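# Return labware to assigned deck bays and close lid

## Task

After a crashed run, some labware is misplaced. Place each plate and block in a bay that the deck table assigns to that kind of item: sealed 96-well plates in bays 11, 12 or 13, the sealed 96-well deep-well block in 21, the sealed 384-well plate in 32, and the lidded 96-well culture plate in 41. Seat the culture plate's lid completely on its body. Every plate or block must lie flat within its bay's corner pieces with its cut corner at the back left. Nothing may count on the robot to stay put, and nothing may leave the table. At the end, open the grippers and move the arms away.

## Robot and tools

Robot: two Doosan M1013 arms, left_arm and right_arm, each ending in a Robotiq 140 two-finger gripper. Root links in the scene frame: left_arm at (-0.085, +0.479, 0) m, right_arm at (-0.076, -0.441, 0) m, each turned slightly about z. The fingers point along the gripper's +z axis and close along its y axis. end_effector_position is the spot between the pads when closed; closed fingertips extend about 33 mm past it, open ones about 9 mm, and closing pushes the tips roughly 24 mm further out, so keep that clearance above surfaces.

Scene frame: origin on the table top midway between the arms, +x out over the table, +z up, left_arm on the +y side. The arm names do not describe image sides. Deck bays are numbered row then column: row 1 nearest the arms, row 4 farthest; column 1 on the left (seen from the arms), column 4 on the right with a raised floor. Item positions are known only from the cameras.

The row (used by every motion tool): 20 numbers, one flat list covering both arms. First left_arm: x, y, z (metres, absolute target for end_effector_position in the scene frame), qw, qx, qy, qz (absolute target orientation, w first), then gripper position, force_limit, speed. Then the same ten for right_arm. The three gripper numbers each lie in [-1, 1]. position: +1 fully open (140 mm), pads touch near -0.8, -1 closes until blocked. force_limit: about 14 N at -1, 60 N at 0, 107 N at +1. speed: about 30, 140, 250 mm/s at -1, 0, +1. Always fill both arms; to keep an arm still, repeat its last reported pose and its previous gripper triple (a 0 there is a real command). Reuse your own target quaternion rather than the drifting reported one.

execute_actions(actions): a list of actions; each action is a list of up to 15 rows, one per 1/30 s control step; a short action repeats its final row. An empty list just reports state and images. A target more than 0.6 m from the gripper's current position along any of its axes gets the action refused; if the first action fails this or anything is malformed, nothing runs. Each step the commanded pose is clipped to within 70 mm and 16 degrees of the measured pose, so far goals need several actions.

move(target, speed, stop_force, blocking): target is one 20-number row of absolute poses as above; each gripper travels a straight line toward its pose, all finishing together, taking 0.5 to 10 s. speed is m/s, 0.002 to 0.5 (default 0.25), turning up to twice that in rad/s. Paths ignore obstacles and the other arm; grippers can lag or overshoot. stop_force (N, 20 to 80, shared by both arms) ends an arm's path when it senses that much extra resistance along its direction of travel; use it only with slow moves and no rotation, not when lifting off something you press on, and not before 0.2 s of scene time. blocking=false returns after 0.5 s while motion continues; it cannot be combined with stop_force, and further motion commands are refused until wait or stop shows the end. The result adds a move: line with the ending (done, off_target, moving, held, fault, contact) and limits such as paced (pose clipped) or held (steps blocked), plus each gripper's remaining distance.

wait(seconds): 0 to 10; lets time pass with last commands held, returning early if a running move ends. stop(): brakes a running move; fingers continue. zoom_image(camera, region): camera is cam_head_left, cam_head_right, cam_left_wrist or cam_right_wrist; region [x0, y0, x1, y1] in pixels, at most 504 by 504. read_manual(section): licence texts only. finished_scene(scene): ends the current scene by its number, irreversibly; do it only once everything is placed, released and stable.

Results: a state line per arm with gripper position, quaternion and velocities (reported position may be off at long reach), Hand target lines, step readings with HELD marks, and images from the four cameras (head 504x504, wrist 616x616 fisheye), with calibration given. object_status: 0 moving, 1 blocked while opening, 2 blocked while closing (a grip), 3 reached the commanded position or pads met. Confirm 2 after closing. To squeeze harder, raise force_limit and nudge position (e.g. -1 to -0.98). position_measured is in counts: 3 open, 230 pads together. A pose unreachable line means clearance checks altered that arm's command.

Hazards: a joint torque reaching its load limit (waist and shoulder 306, elbow 144, wrist joints 40.5 N m, carried weight included) or any outside force of 144 N stops that arm for 10 s. Arms are stiff, so aiming even slightly into a hard surface can fault; approach slowly. Never let the arms collide or push each other. Avoid drops, slips, slams and knocking anything off the table. Holding loads warms the motors; a MOTOR HOT line warns before an over-temperature brake. Occasional disturbances may tug held parts or shove loose ones, so check placements in the images before finishing.

Each tool is called after "Emit:" by a JSON object that holds its "name" and its "arguments", one argument or row to a line.

## Session

Emit:
{"name": "execute_actions", "arguments": {
  "actions": []
}}

Scene clock: 0.00 s.
left_arm: end_effector_position=(+0.5661, +0.4914, +0.3215) position_measured=3 object_status=3 end_effector_quat_wxyz=(+0.000, +1.000, +0.010, -0.000) end_effector_velocity=(+0.001, -0.000, +0.000) end_effector_angular_velocity=(-0.000, -0.002, +0.001) | right_arm: end_effector_position=(+0.5704, -0.3640, +0.3219) position_measured=3 object_status=3 end_effector_quat_wxyz=(+0.000, +0.998, +0.060, +0.000) end_effector_velocity=(+0.000, +0.000, -0.000) end_effector_angular_velocity=(-0.000, -0.000, -0.001)
Joint positions: left_arm=[-0.054  0.165  1.604 -0.001  1.373  1.517] | right_arm=[-0.055  0.165  1.604 -0.001  1.373  1.516]
Joint velocities: left_arm=[-0.    -0.    -0.     0.    -0.001 -0.001] | right_arm=[ 0.     0.     0.    -0.    -0.     0.001]
Hand target (left_arm): +0.566, +0.491, +0.322; +0.000, +1.000, +0.010, -0.000
Hand target (right_arm): +0.570, -0.364, +0.322; +0.000, +0.998, +0.060, +0.000

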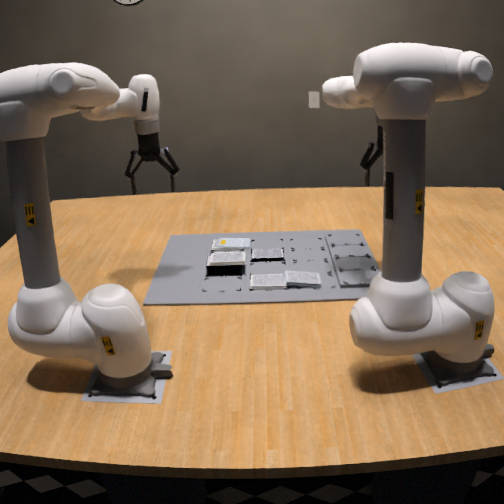

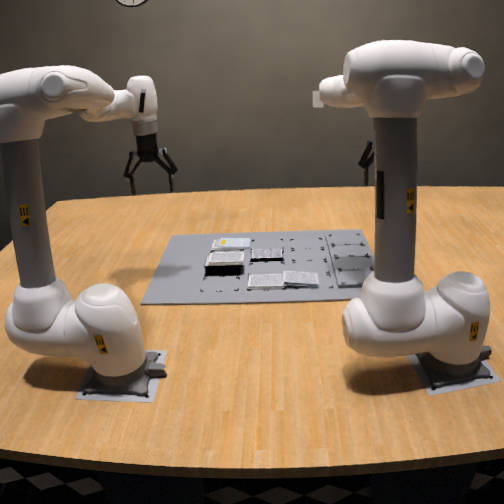

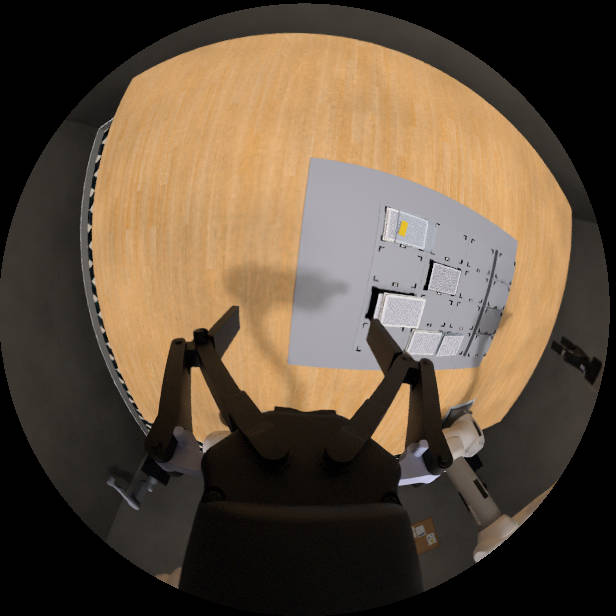

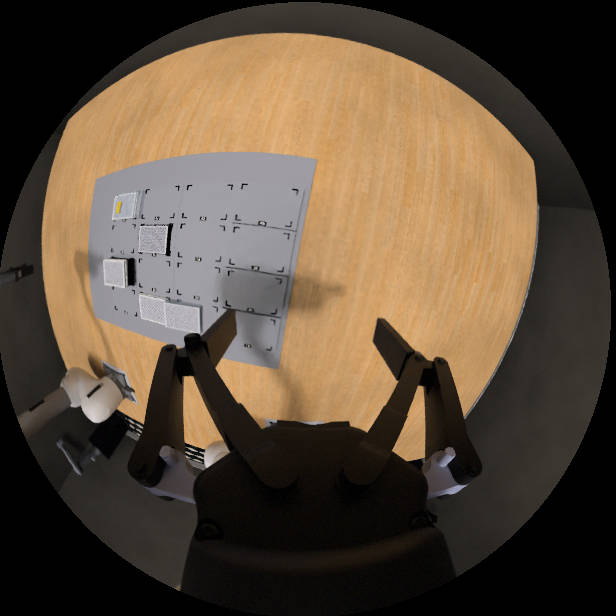

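Emit:
{"name": "move", "arguments": {
  "target": [0.58,0.1,0.4,0,1,0,0,1,0,0,0.5704,-0.45,0.3219,0,0.998,0.06,0,1,0,0]
}}

Emit:
{"name": "zoom_image", "arguments": {
  "camera": "cam_left_wrist",
  "region": [150,100,500,400]
}}

Emit:
{"name": "zoom_image", "arguments": {
  "camera": "cam_head_left",
  "region": [130,210,400,320]
}}

Scene clock: 2.17 s.
left_arm: end_effector_position=(+0.5793, +0.0996, +0.3999) position_measured=3 object_status=3 end_effector_quat_wxyz=(-0.000, +1.000, -0.000, -0.000) end_effector_velocity=(-0.000, +0.000, +0.000) end_effector_angular_velocity=(-0.001, +0.000, -0.000) | right_arm: end_effector_position=(+0.5702, -0.4501, +0.3219) position_measured=3 object_status=3 end_effector_quat_wxyz=(+0.000, +0.998, +0.060, -0.000) end_effector_velocity=(+0.000, -0.000, -0.000) end_effector_angular_velocity=(+0.000, +0.000, +0.000)
Joint positions: left_arm=[-0.585  0.337  1.243  0.     1.562  1.007] | right_arm=[-0.188  0.158  1.612 -0.     1.372  1.382]
Joint velocities: left_arm=[ 0.    -0.001  0.    -0.001  0.     0.001] | right_arm=[-0.     0.001 -0.     0.    -0.    -0.   ]
Hand target (left_arm): +0.579, +0.100, +0.400; -0.000, +1.000, -0.000, -0.000
Hand target (right_arm): +0.570, -0.450, +0.322; +0.000, +0.998, +0.060, -0.000
Off the commanded pose (left_arm): 0.001 m, 0 deg.
Off the commanded pose (right_arm): 0.000 m, 0 deg.
move: done
camera_calibration (this result's frames):
cam_left_wrist: T_world_to_cam=[[0.0922984, -0.995699, -0.00807493, 0.0520345], [-0.919787, -0.0883624, 0.382339, 0.405411], [-0.381408, -0.027862, -0.923987, 0.792722], [0, 0, 0, 1]] pos_world=[0.67044, 0.109721, 0.577881]
cam_right_wrist: T_world_to_cam=[[0.19382, -0.980545, 0.031071, -0.563838], [-0.925592, -0.172277, 0.337046, 0.361809], [-0.325136, -0.0940852, -0.940975, 0.623654], [0, 0, 0, 1]] pos_world=[0.646943, -0.431861, 0.482416]

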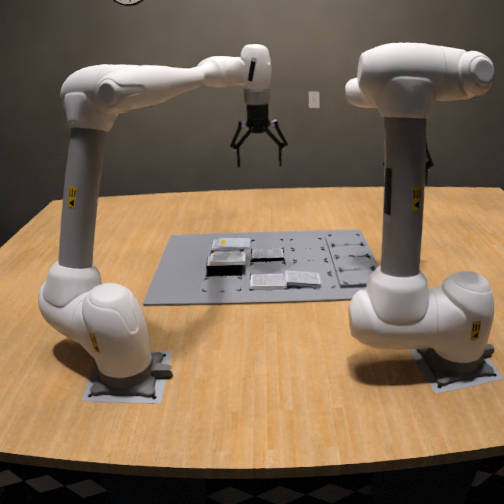

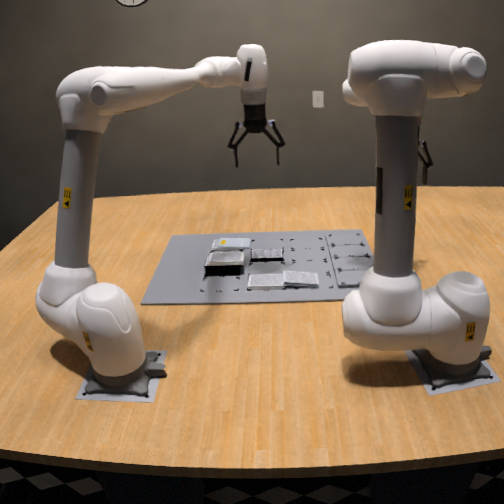

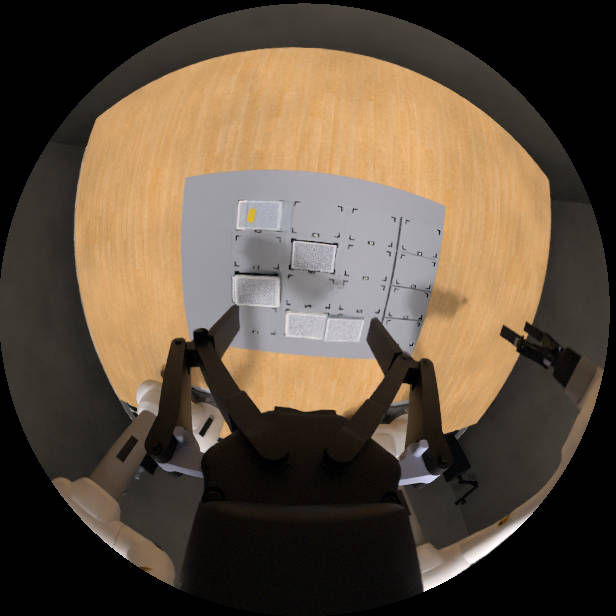

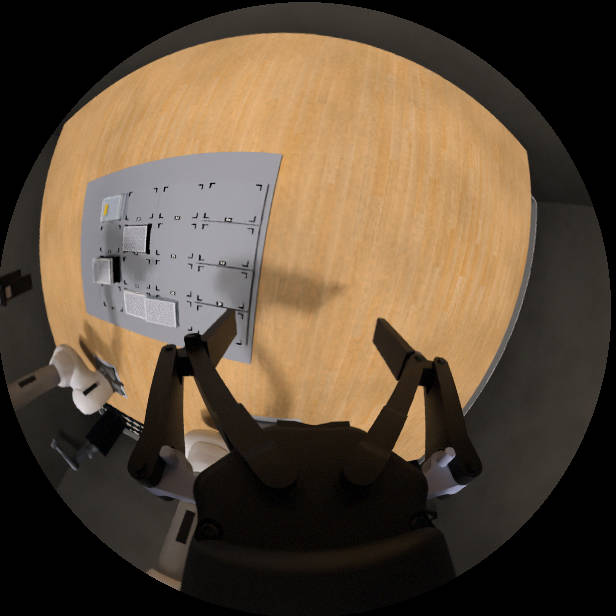

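Region (150, 100, 500, 400) of cam_left_wrist's 616x616 image, scaled by 1.440, with more detail than that image has; it fills the top 432 rows of this view, and the rest is white.

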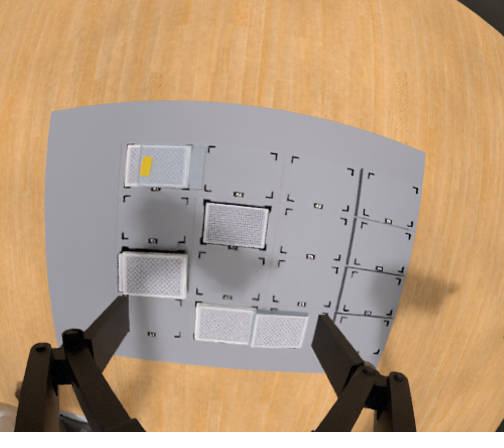

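Region (130, 210, 400, 320) of cam_head_left's 504x504 image, scaled by 1.867, with more detail than that image has; it fills the top 205 rows of this view, and the rest is white.

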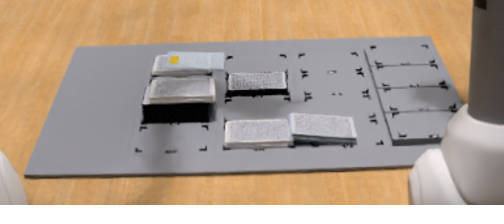

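Emit:
{"name": "move", "arguments": {
  "target": [0.52,0.1,0.2,0,1,0,0,1,0,0,0.5704,-0.45,0.3219,0,0.998,0.06,0,1,0,0]
}}

Emit:
{"name": "zoom_image", "arguments": {
  "camera": "cam_left_wrist",
  "region": [100,60,540,420]
}}

Scene clock: 3.70 s.
left_arm: end_effector_position=(+0.5199, +0.1001, +0.2000) position_measured=3 object_status=3 end_effector_quat_wxyz=(+0.000, +1.000, +0.000, -0.000) end_effector_velocity=(+0.000, +0.000, -0.000) end_effector_angular_velocity=(+0.001, -0.001, -0.003) | right_arm: end_effector_position=(+0.5704, -0.4500, +0.3219) position_measured=3 object_status=3 end_effector_quat_wxyz=(-0.000, +0.998, +0.060, -0.000) end_effector_velocity=(+0.000, -0.000, -0.000) end_effector_angular_velocity=(+0.000, -0.000, -0.001)
Joint positions: left_arm=[-0.629  0.318  1.635 -0.     1.188  0.962] | right_arm=[-0.188  0.158  1.611  0.     1.372  1.383]
Joint velocities: left_arm=[-0.001 -0.     0.     0.001 -0.001  0.002] | right_arm=[-0.     0.     0.     0.    -0.     0.001]
Hand target (left_arm): +0.520, +0.100, +0.200; -0.000, +1.000, +0.000, +0.000
Hand target (right_arm): +0.570, -0.450, +0.322; -0.000, +0.998, +0.060, +0.000
Off the commanded pose (left_arm): 0.000 m, 0 deg.
Off the commanded pose (right_arm): 0.000 m, 0 deg.
move: done
camera_calibration (this result's frames):
cam_left_wrist: T_world_to_cam=[[0.0929637, -0.995639, -0.00774904, 0.0559899], [-0.919845, -0.0888605, 0.382085, 0.427348], [-0.381108, -0.0283922, -0.924095, 0.585384], [0, 0, 0, 1]] pos_world=[0.610983, 0.11034, 0.3781]
cam_right_wrist: T_world_to_cam=[[0.193821, -0.980547, 0.0309868, -0.563735], [-0.925599, -0.172309, 0.33701, 0.36197], [-0.325115, -0.0940008, -0.940991, 0.623731], [0, 0, 0, 1]] pos_world=[0.647087, -0.431767, 0.482406]

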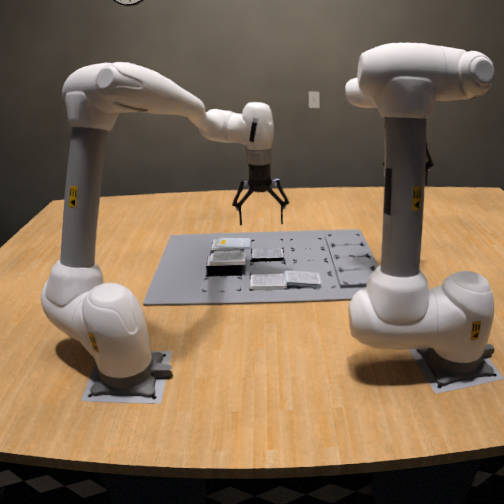

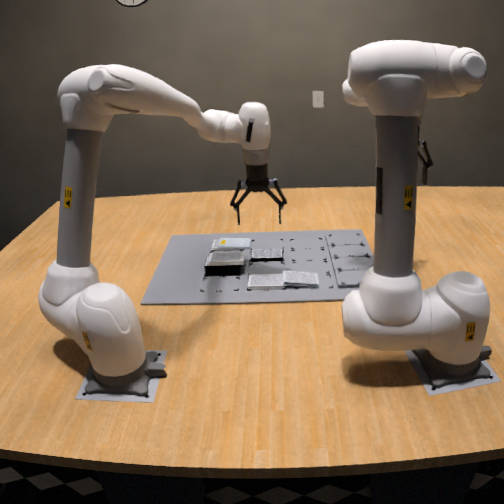

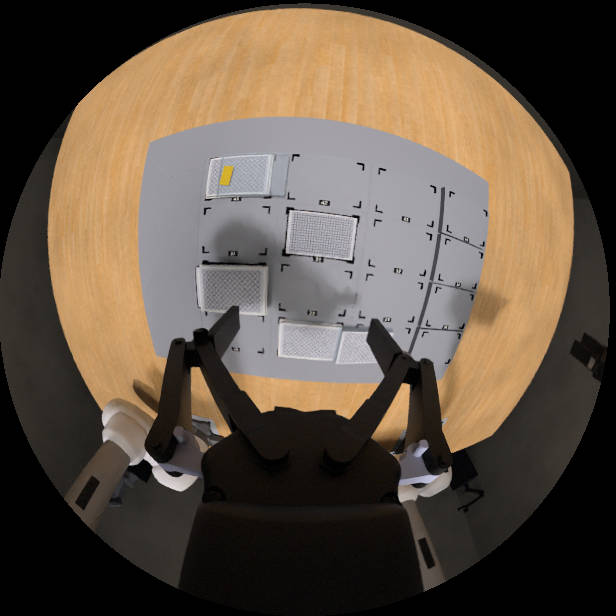

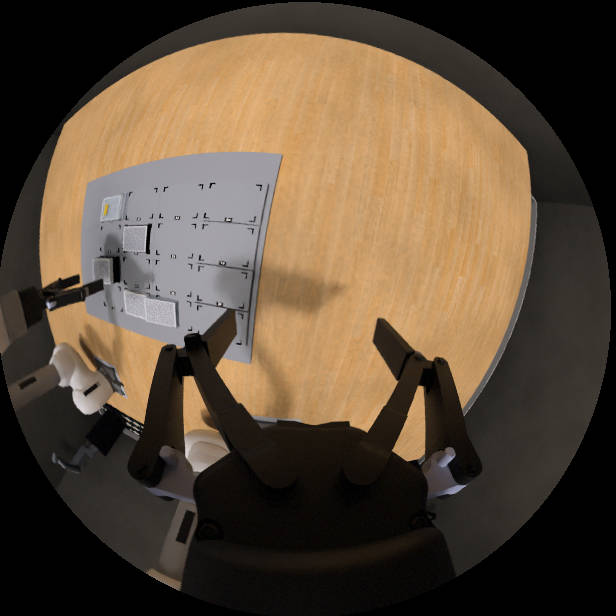

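Region (100, 60, 540, 420) of cam_left_wrist's 616x616 image, scaled by 1.145, with more detail than that image has; it fills the top 412 rows of this view, and the rest is white.

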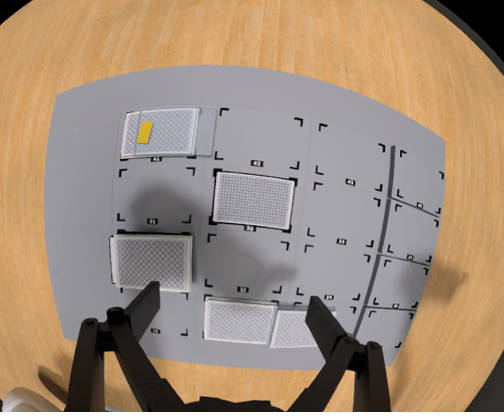

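Emit:
{"name": "move", "arguments": {
  "target": [0.5,0.245,0.14,0,0.7071,0.7071,0,0.55,0,0,0.5704,-0.45,0.3219,0,0.998,0.06,0,1,0,0]
}}

Emit:
{"name": "zoom_image", "arguments": {
  "camera": "cam_left_wrist",
  "region": [100,100,540,460]
}}

Scene clock: 7.93 s.
left_arm: end_effector_position=(+0.5003, +0.2451, +0.1401) position_measured=59 object_status=3 end_effector_quat_wxyz=(+0.000, +0.707, +0.707, -0.000) end_effector_velocity=(+0.001, +0.001, +0.000) end_effector_angular_velocity=(+0.001, +0.000, -0.000) | right_arm: end_effector_position=(+0.5704, -0.4500, +0.3219) position_measured=3 object_status=3 end_effector_quat_wxyz=(-0.000, +0.998, +0.060, +0.000) end_effector_velocity=(-0.000, +0.000, +0.000) end_effector_angular_velocity=(+0.000, -0.000, +0.000)
Joint positions: left_arm=[-0.456  0.238  1.862 -0.     1.041 -0.435] | right_arm=[-0.188  0.158  1.611  0.     1.372  1.383]
Joint velocities: left_arm=[ 0.001  0.001 -0.001  0.001  0.001  0.   ] | right_arm=[ 0. -0. -0.  0.  0. -0.]
Hand target (left_arm): +0.500, +0.245, +0.140; +0.000, +0.707, +0.707, +0.000
Hand target (right_arm): +0.570, -0.450, +0.322; +0.000, +0.998, +0.060, -0.000
Off the commanded pose (left_arm): 0.000 m, 0 deg.
Off the commanded pose (right_arm): 0.000 m, 0 deg.
move: done
camera_calibration (this result's frames):
cam_left_wrist: T_world_to_cam=[[0.995652, 0.0928274, -0.00771992, -0.516605], [0.0887211, -0.919828, 0.382159, 0.144251], [0.0283738, -0.381183, -0.924064, 0.40826], [0, 0, 0, 1]] pos_world=[0.489977, 0.336263, 0.318144]
cam_right_wrist: T_world_to_cam=[[0.193812, -0.980549, 0.0309983, -0.563733], [-0.925615, -0.172301, 0.33697, 0.36201], [-0.325074, -0.0940014, -0.941005, 0.623717], [0, 0, 0, 1]] pos_world=[0.647095, -0.431762, 0.482409]

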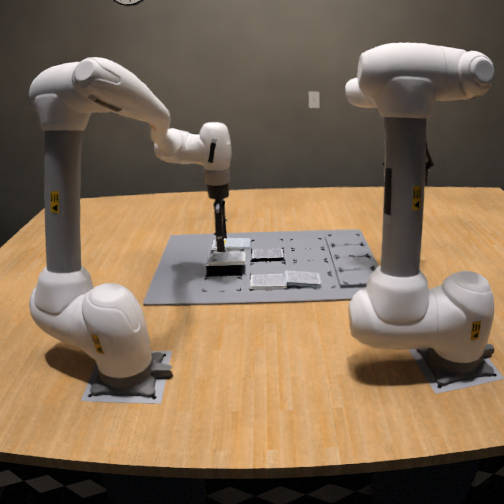

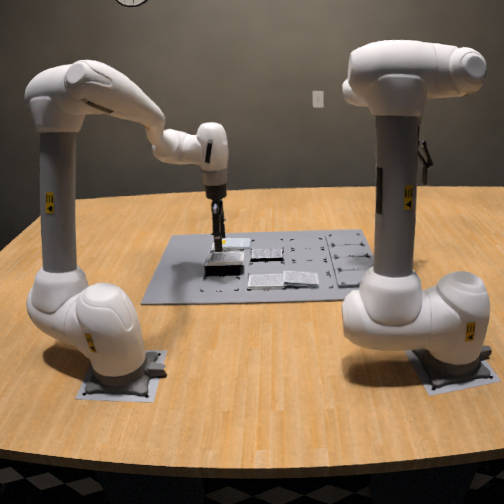

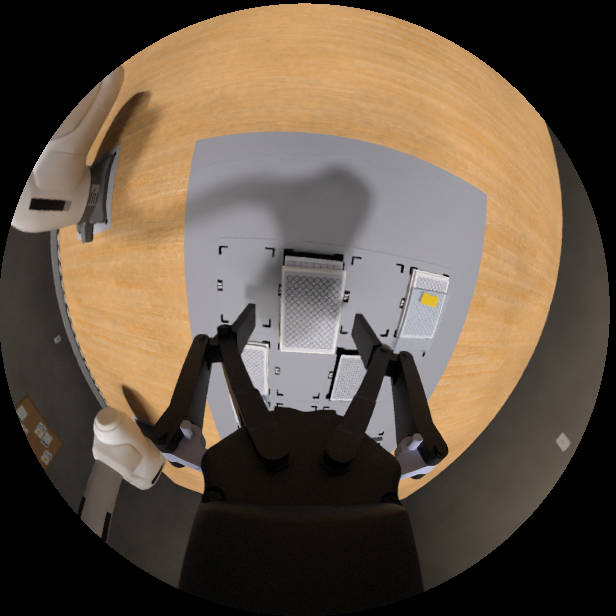

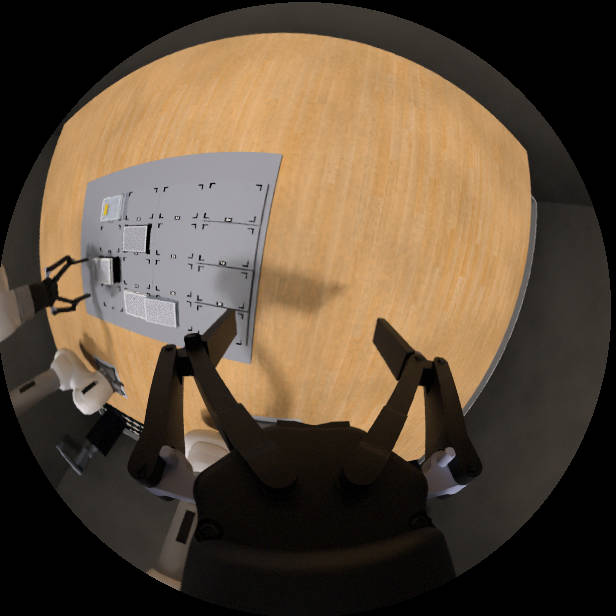

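Region (100, 100, 540, 460) of cam_left_wrist's 616x616 image, scaled by 1.145, with more detail than that image has; it fills the top 412 rows of this view, and the rest is white.

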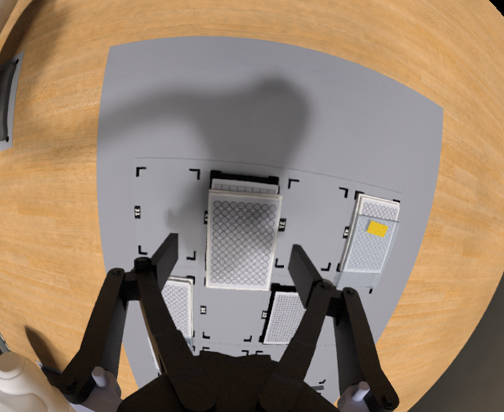

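Emit:
{"name": "move", "arguments": {
  "target": [0.51,0.228,0.09,0,0.7071,0.7071,0,0.4,0,0,0.5704,-0.2,0.12,0,0.998,0.06,0,1,0,0],
  "speed": 0.15
}}

Emit:
{"name": "zoom_image", "arguments": {
  "camera": "cam_left_wrist",
  "region": [150,150,470,450]
}}

Emit:
{"name": "zoom_image", "arguments": {
  "camera": "cam_right_wrist",
  "region": [30,200,250,400]
}}

Emit:
{"name": "zoom_image", "arguments": {
  "camera": "cam_head_left",
  "region": [170,210,290,300]
}}

Scene clock: 11.20 s.
left_arm: end_effector_position=(+0.5099, +0.2280, +0.0899) position_measured=78 object_status=3 end_effector_quat_wxyz=(-0.000, +0.707, +0.707, +0.000) end_effector_velocity=(-0.000, +0.000, +0.000) end_effector_angular_velocity=(+0.001, -0.000, -0.000) | right_arm: end_effector_position=(+0.5707, -0.1996, +0.1199) position_measured=3 object_status=3 end_effector_quat_wxyz=(-0.000, +0.998, +0.060, +0.000) end_effector_velocity=(+0.001, +0.001, +0.000) end_effector_angular_velocity=(+0.001, -0.001, -0.000)
Joint positions: left_arm=[-0.474  0.306  1.877  0.     0.959 -0.453] | right_arm=[0.187 0.342 1.762 0.    1.037 1.757]
Joint velocities: left_arm=[-0.    -0.001  0.     0.001  0.    -0.   ] | right_arm=[ 0.001  0.    -0.001  0.    -0.001  0.001]
Hand target (left_arm): +0.510, +0.228, +0.090; -0.000, +0.707, +0.707, +0.000
Hand target (right_arm): +0.571, -0.200, +0.120; -0.000, +0.998, +0.060, +0.000
Off the commanded pose (left_arm): 0.000 m, 0 deg.
Off the commanded pose (right_arm): 0.000 m, 0 deg.
move: done
camera_calibration (this result's frames):
cam_left_wrist: T_world_to_cam=[[0.995668, 0.092647, -0.00780209, -0.525001], [0.0885918, -0.919922, 0.381961, 0.146902], [0.0282102, -0.380998, -0.924145, 0.355153], [0, 0, 0, 1]] pos_world=[0.499693, 0.319091, 0.268006]
cam_right_wrist: T_world_to_cam=[[0.193881, -0.980549, 0.0305441, -0.312022], [-0.925644, -0.172535, 0.336771, 0.473507], [-0.324951, -0.0935666, -0.941091, 0.457297], [0, 0, 0, 1]] pos_world=[0.647393, -0.181469, 0.280425]

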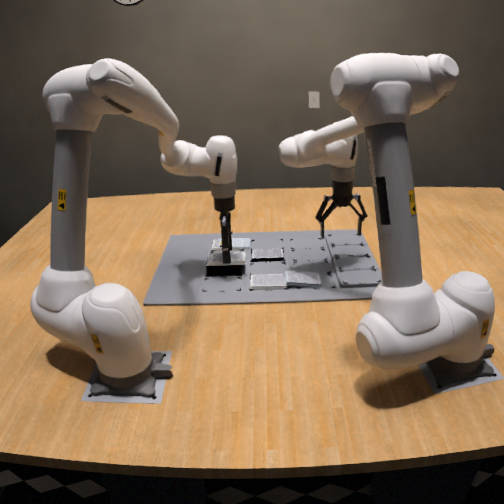

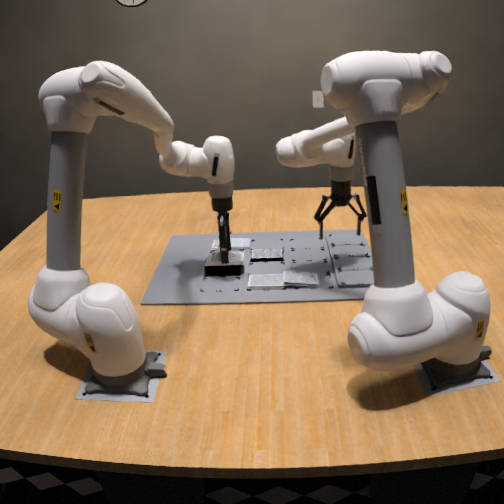

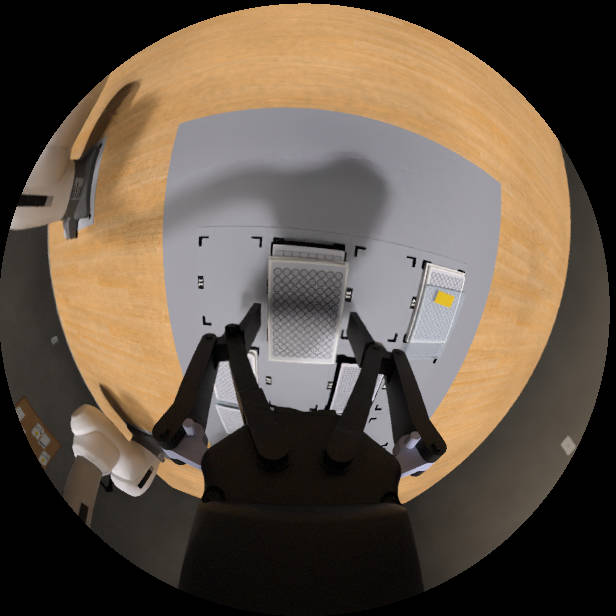

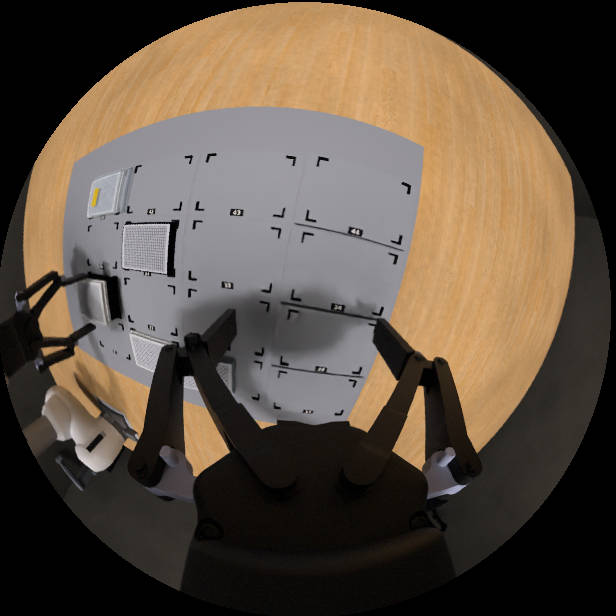

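Region (150, 150, 470, 450) of cam_left_wrist's 616x616 image, scaled by 1.575, with more detail than that image has; it fills the top 472 rows of this view, and the rest is white.

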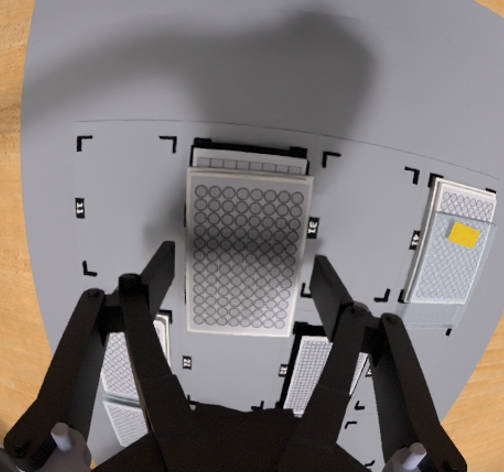

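Region (30, 200, 250, 400) of cam_right_wrist's 616x616 image, scaled by 2.291, with more detail than that image has; it fills the top 458 rows of this view, and the rest is white.

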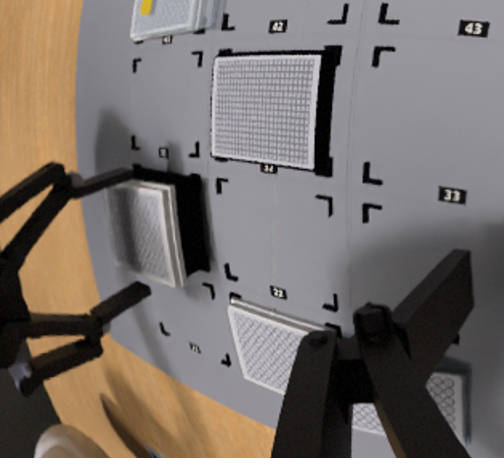

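Region (170, 210, 290, 300) of cam_head_left's 504x504 image, scaled by 4.200, with more detail than that image has; it fills the top 378 rows of this view, and the rest is white.

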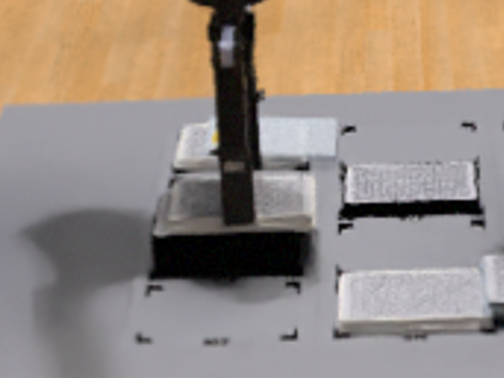

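Emit:
{"name": "move", "arguments": {
  "target": [0.51,0.228,0.081,0,0.7071,0.7071,0,0.4,0,0,0.5704,-0.2,0.12,0,0.998,0.06,0,1,0,0],
  "speed": 0.03
}}

Emit:
{"name": "move", "arguments": {
  "target": [0.51,0.228,0.081,0,0.7071,0.7071,0,-1,-0.3,-0.5,0.5704,-0.2,0.12,0,0.998,0.06,0,1,0,0]
}}

Emit:
{"name": "zoom_image", "arguments": {
  "camera": "cam_head_left",
  "region": [170,210,290,300]
}}

Emit:
{"name": "zoom_image", "arguments": {
  "camera": "cam_right_wrist",
  "region": [30,240,170,360]
}}

Scene clock: 12.40 s.
left_arm: end_effector_position=(+0.5100, +0.2280, +0.0810) position_measured=78 object_status=3 end_effector_quat_wxyz=(-0.000, +0.707, +0.707, +0.000) end_effector_velocity=(+0.000, +0.001, -0.000) end_effector_angular_velocity=(+0.001, -0.000, -0.002) | right_arm: end_effector_position=(+0.5704, -0.1999, +0.1200) position_measured=3 object_status=3 end_effector_quat_wxyz=(+0.000, +0.998, +0.060, -0.000) end_effector_velocity=(+0.000, -0.001, -0.000) end_effector_angular_velocity=(+0.000, -0.000, -0.001)
Joint positions: left_arm=[-0.474  0.315  1.884  0.     0.943 -0.453] | right_arm=[ 0.187  0.341  1.763 -0.     1.037  1.757]
Joint velocities: left_arm=[ 0.     0.     0.     0.002 -0.     0.001] | right_arm=[-0.001  0.     0.     0.    -0.001 -0.   ]
Hand target (left_arm): +0.510, +0.228, +0.081; -0.000, +0.707, +0.707, +0.000
Hand target (right_arm): +0.570, -0.200, +0.120; -0.000, +0.998, +0.060, -0.000
Off the commanded pose (left_arm): 0.000 m, 0 deg.
Off the commanded pose (right_arm): 0.000 m, 0 deg.
move: done
camera_calibration (this result's frames):
cam_left_wrist: T_world_to_cam=[[0.995669, 0.092645, -0.00779339, -0.525115], [0.0885866, -0.919922, 0.381964, 0.150302], [0.0282178, -0.381, -0.924144, 0.34686], [0, 0, 0, 1]] pos_world=[0.499738, 0.319069, 0.259046]
cam_right_wrist: T_world_to_cam=[[0.193895, -0.980532, 0.0309991, -0.312324], [-0.9256, -0.172379, 0.336972, 0.473086], [-0.325068, -0.0940301, -0.941004, 0.457218], [0, 0, 0, 1]] pos_world=[0.647073, -0.181701, 0.280509]

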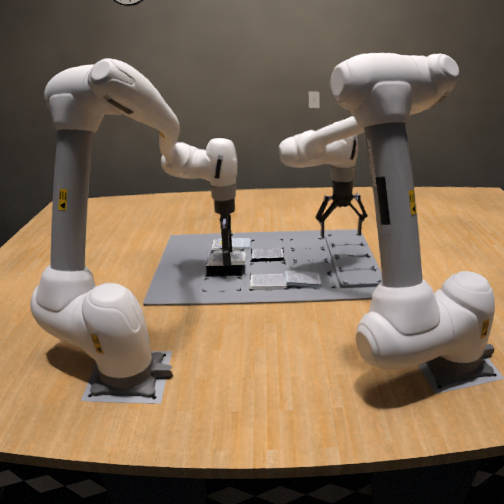

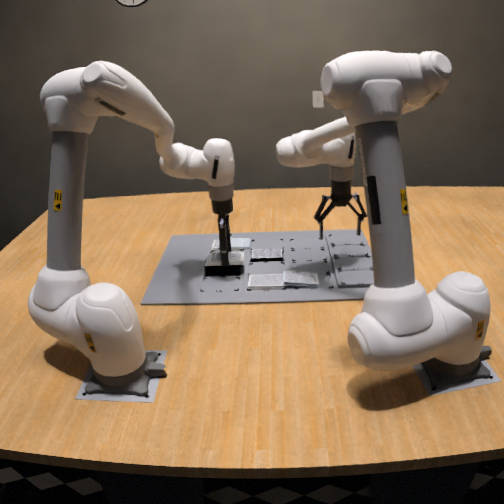

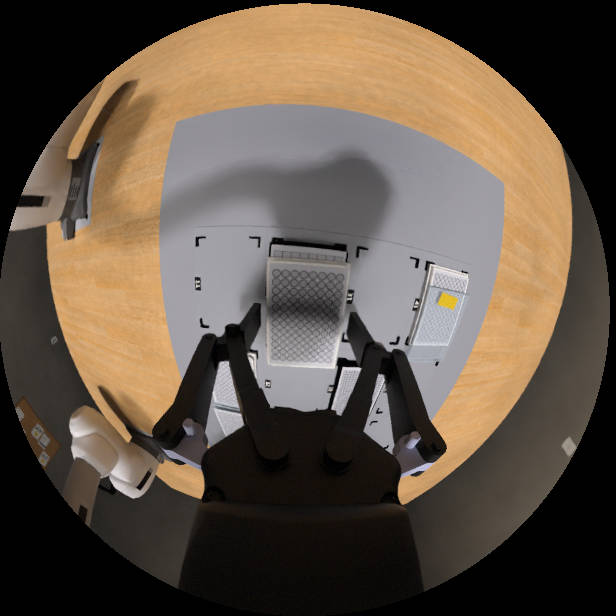

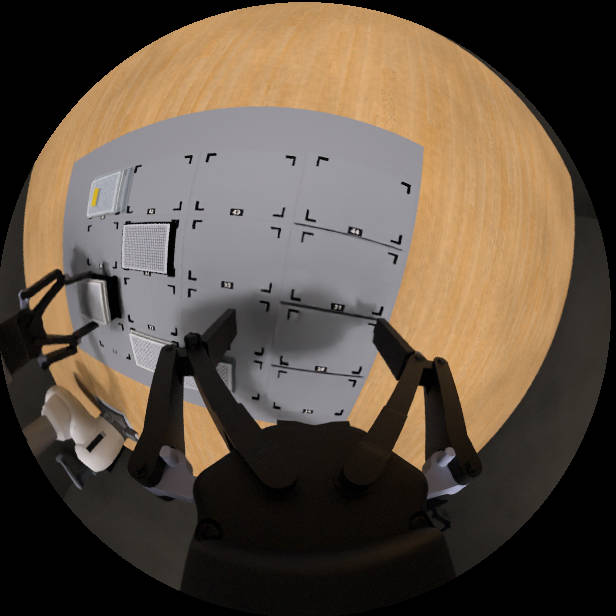

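Scene clock: 13.10 s.
left_arm: end_effector_position=(+0.5100, +0.2280, +0.0810) position_measured=106 object_status=2 end_effector_quat_wxyz=(-0.000, +0.707, +0.707, +0.000) end_effector_velocity=(+0.000, -0.000, +0.000) end_effector_angular_velocity=(-0.002, -0.002, +0.000) | right_arm: end_effector_position=(+0.5704, -0.2000, +0.1200) position_measured=3 object_status=3 end_effector_quat_wxyz=(+0.000, +0.998, +0.060, -0.000) end_effector_velocity=(-0.000, -0.000, +0.000) end_effector_angular_velocity=(-0.000, +0.001, -0.001)
Joint positions: left_arm=[-0.474  0.315  1.884  0.     0.943 -0.453] | right_arm=[ 0.186  0.341  1.763 -0.     1.037  1.757]
Joint velocities: left_arm=[ 0.    -0.     0.    -0.001 -0.002  0.   ] | right_arm=[-0.001 -0.    -0.     0.     0.002  0.   ]
Hand target (left_arm): +0.510, +0.228, +0.081; -0.000, +0.707, +0.707, +0.000
Hand target (right_arm): +0.570, -0.200, +0.120; +0.000, +0.998, +0.060, -0.000
Off the commanded pose (left_arm): 0.000 m, 0 deg.
Off the commanded pose (right_arm): 0.000 m, 0 deg.
move: done
camera_calibration (this result's frames):
cam_left_wrist: T_world_to_cam=[[0.995669, 0.0926451, -0.00779075, -0.525116], [0.0885856, -0.919921, 0.381966, 0.150302], [0.0282204, -0.381002, -0.924144, 0.346859], [0, 0, 0, 1]] pos_world=[0.499739, 0.319069, 0.259046]
cam_right_wrist: T_world_to_cam=[[0.193813, -0.980549, 0.0309994, -0.312338], [-0.925615, -0.172301, 0.336971, 0.473118], [-0.325076, -0.0940028, -0.941004, 0.457229], [0, 0, 0, 1]] pos_world=[0.647094, -0.181762, 0.28051]

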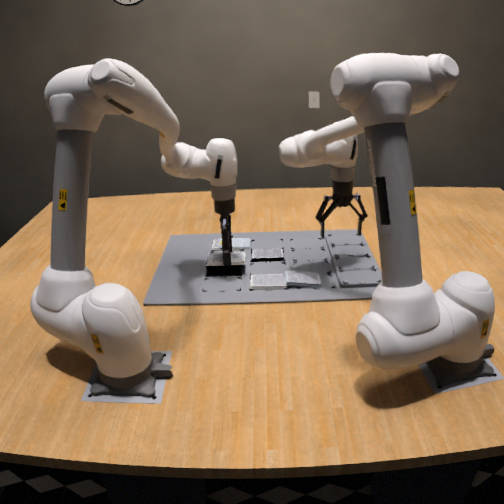

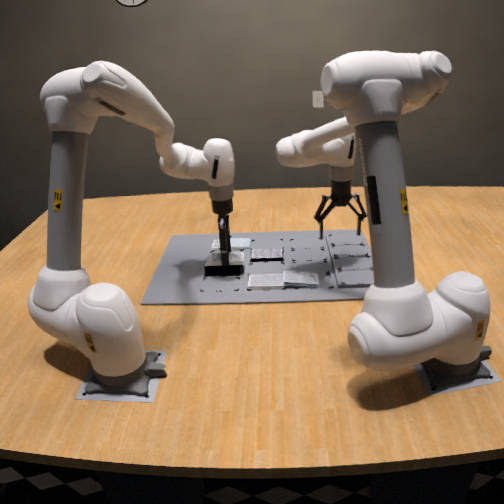

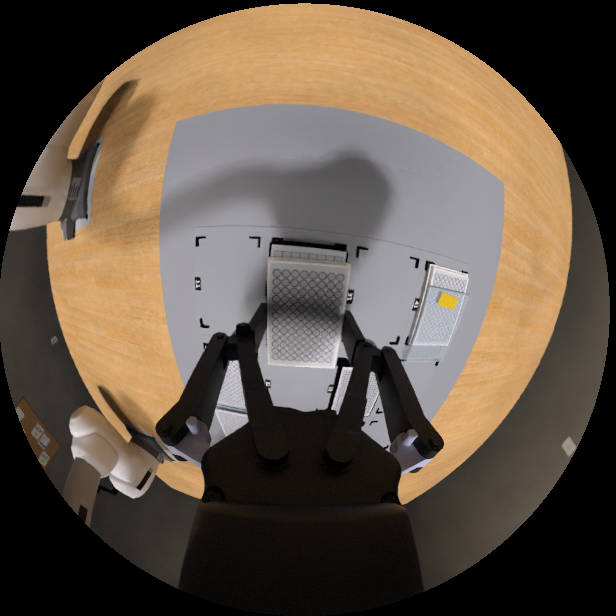

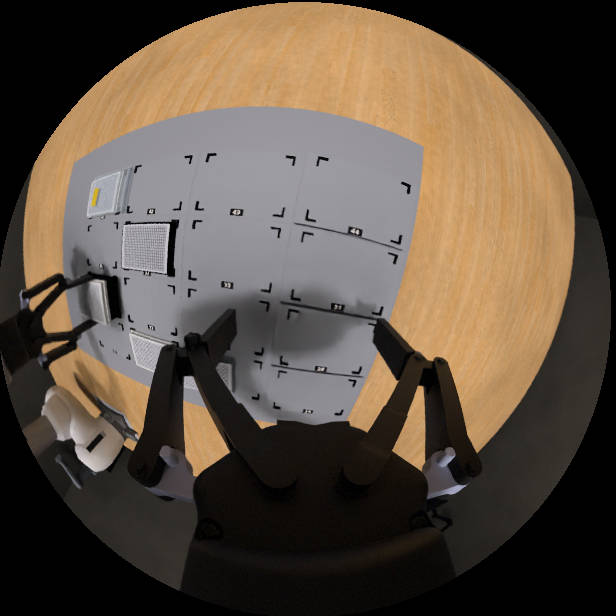

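Region (170, 210, 290, 300) of cam_head_left's 504x504 image, scaled by 4.200, with more detail than that image has; it fills the top 378 rows of this view, and the rest is white.

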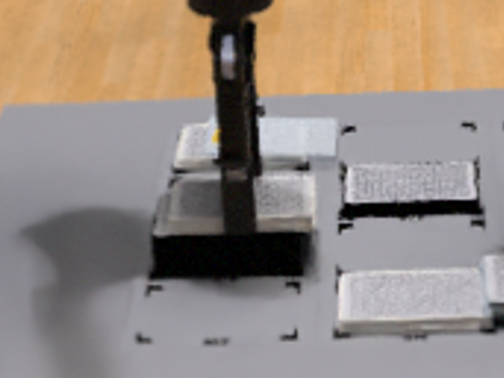

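Region (30, 240, 170, 360) of cam_right_wrist's 616x616 image, scaled by 3.600, with more detail than that image has; it fills the top 432 rows of this view, and the rest is white.

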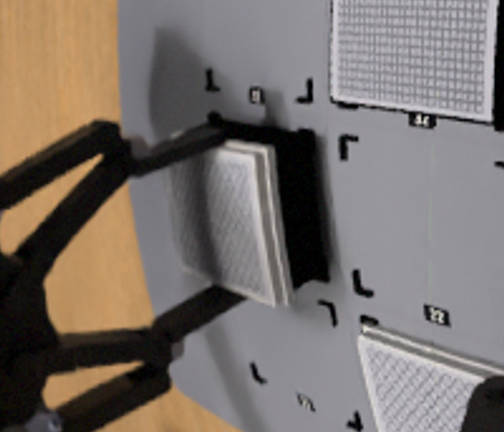

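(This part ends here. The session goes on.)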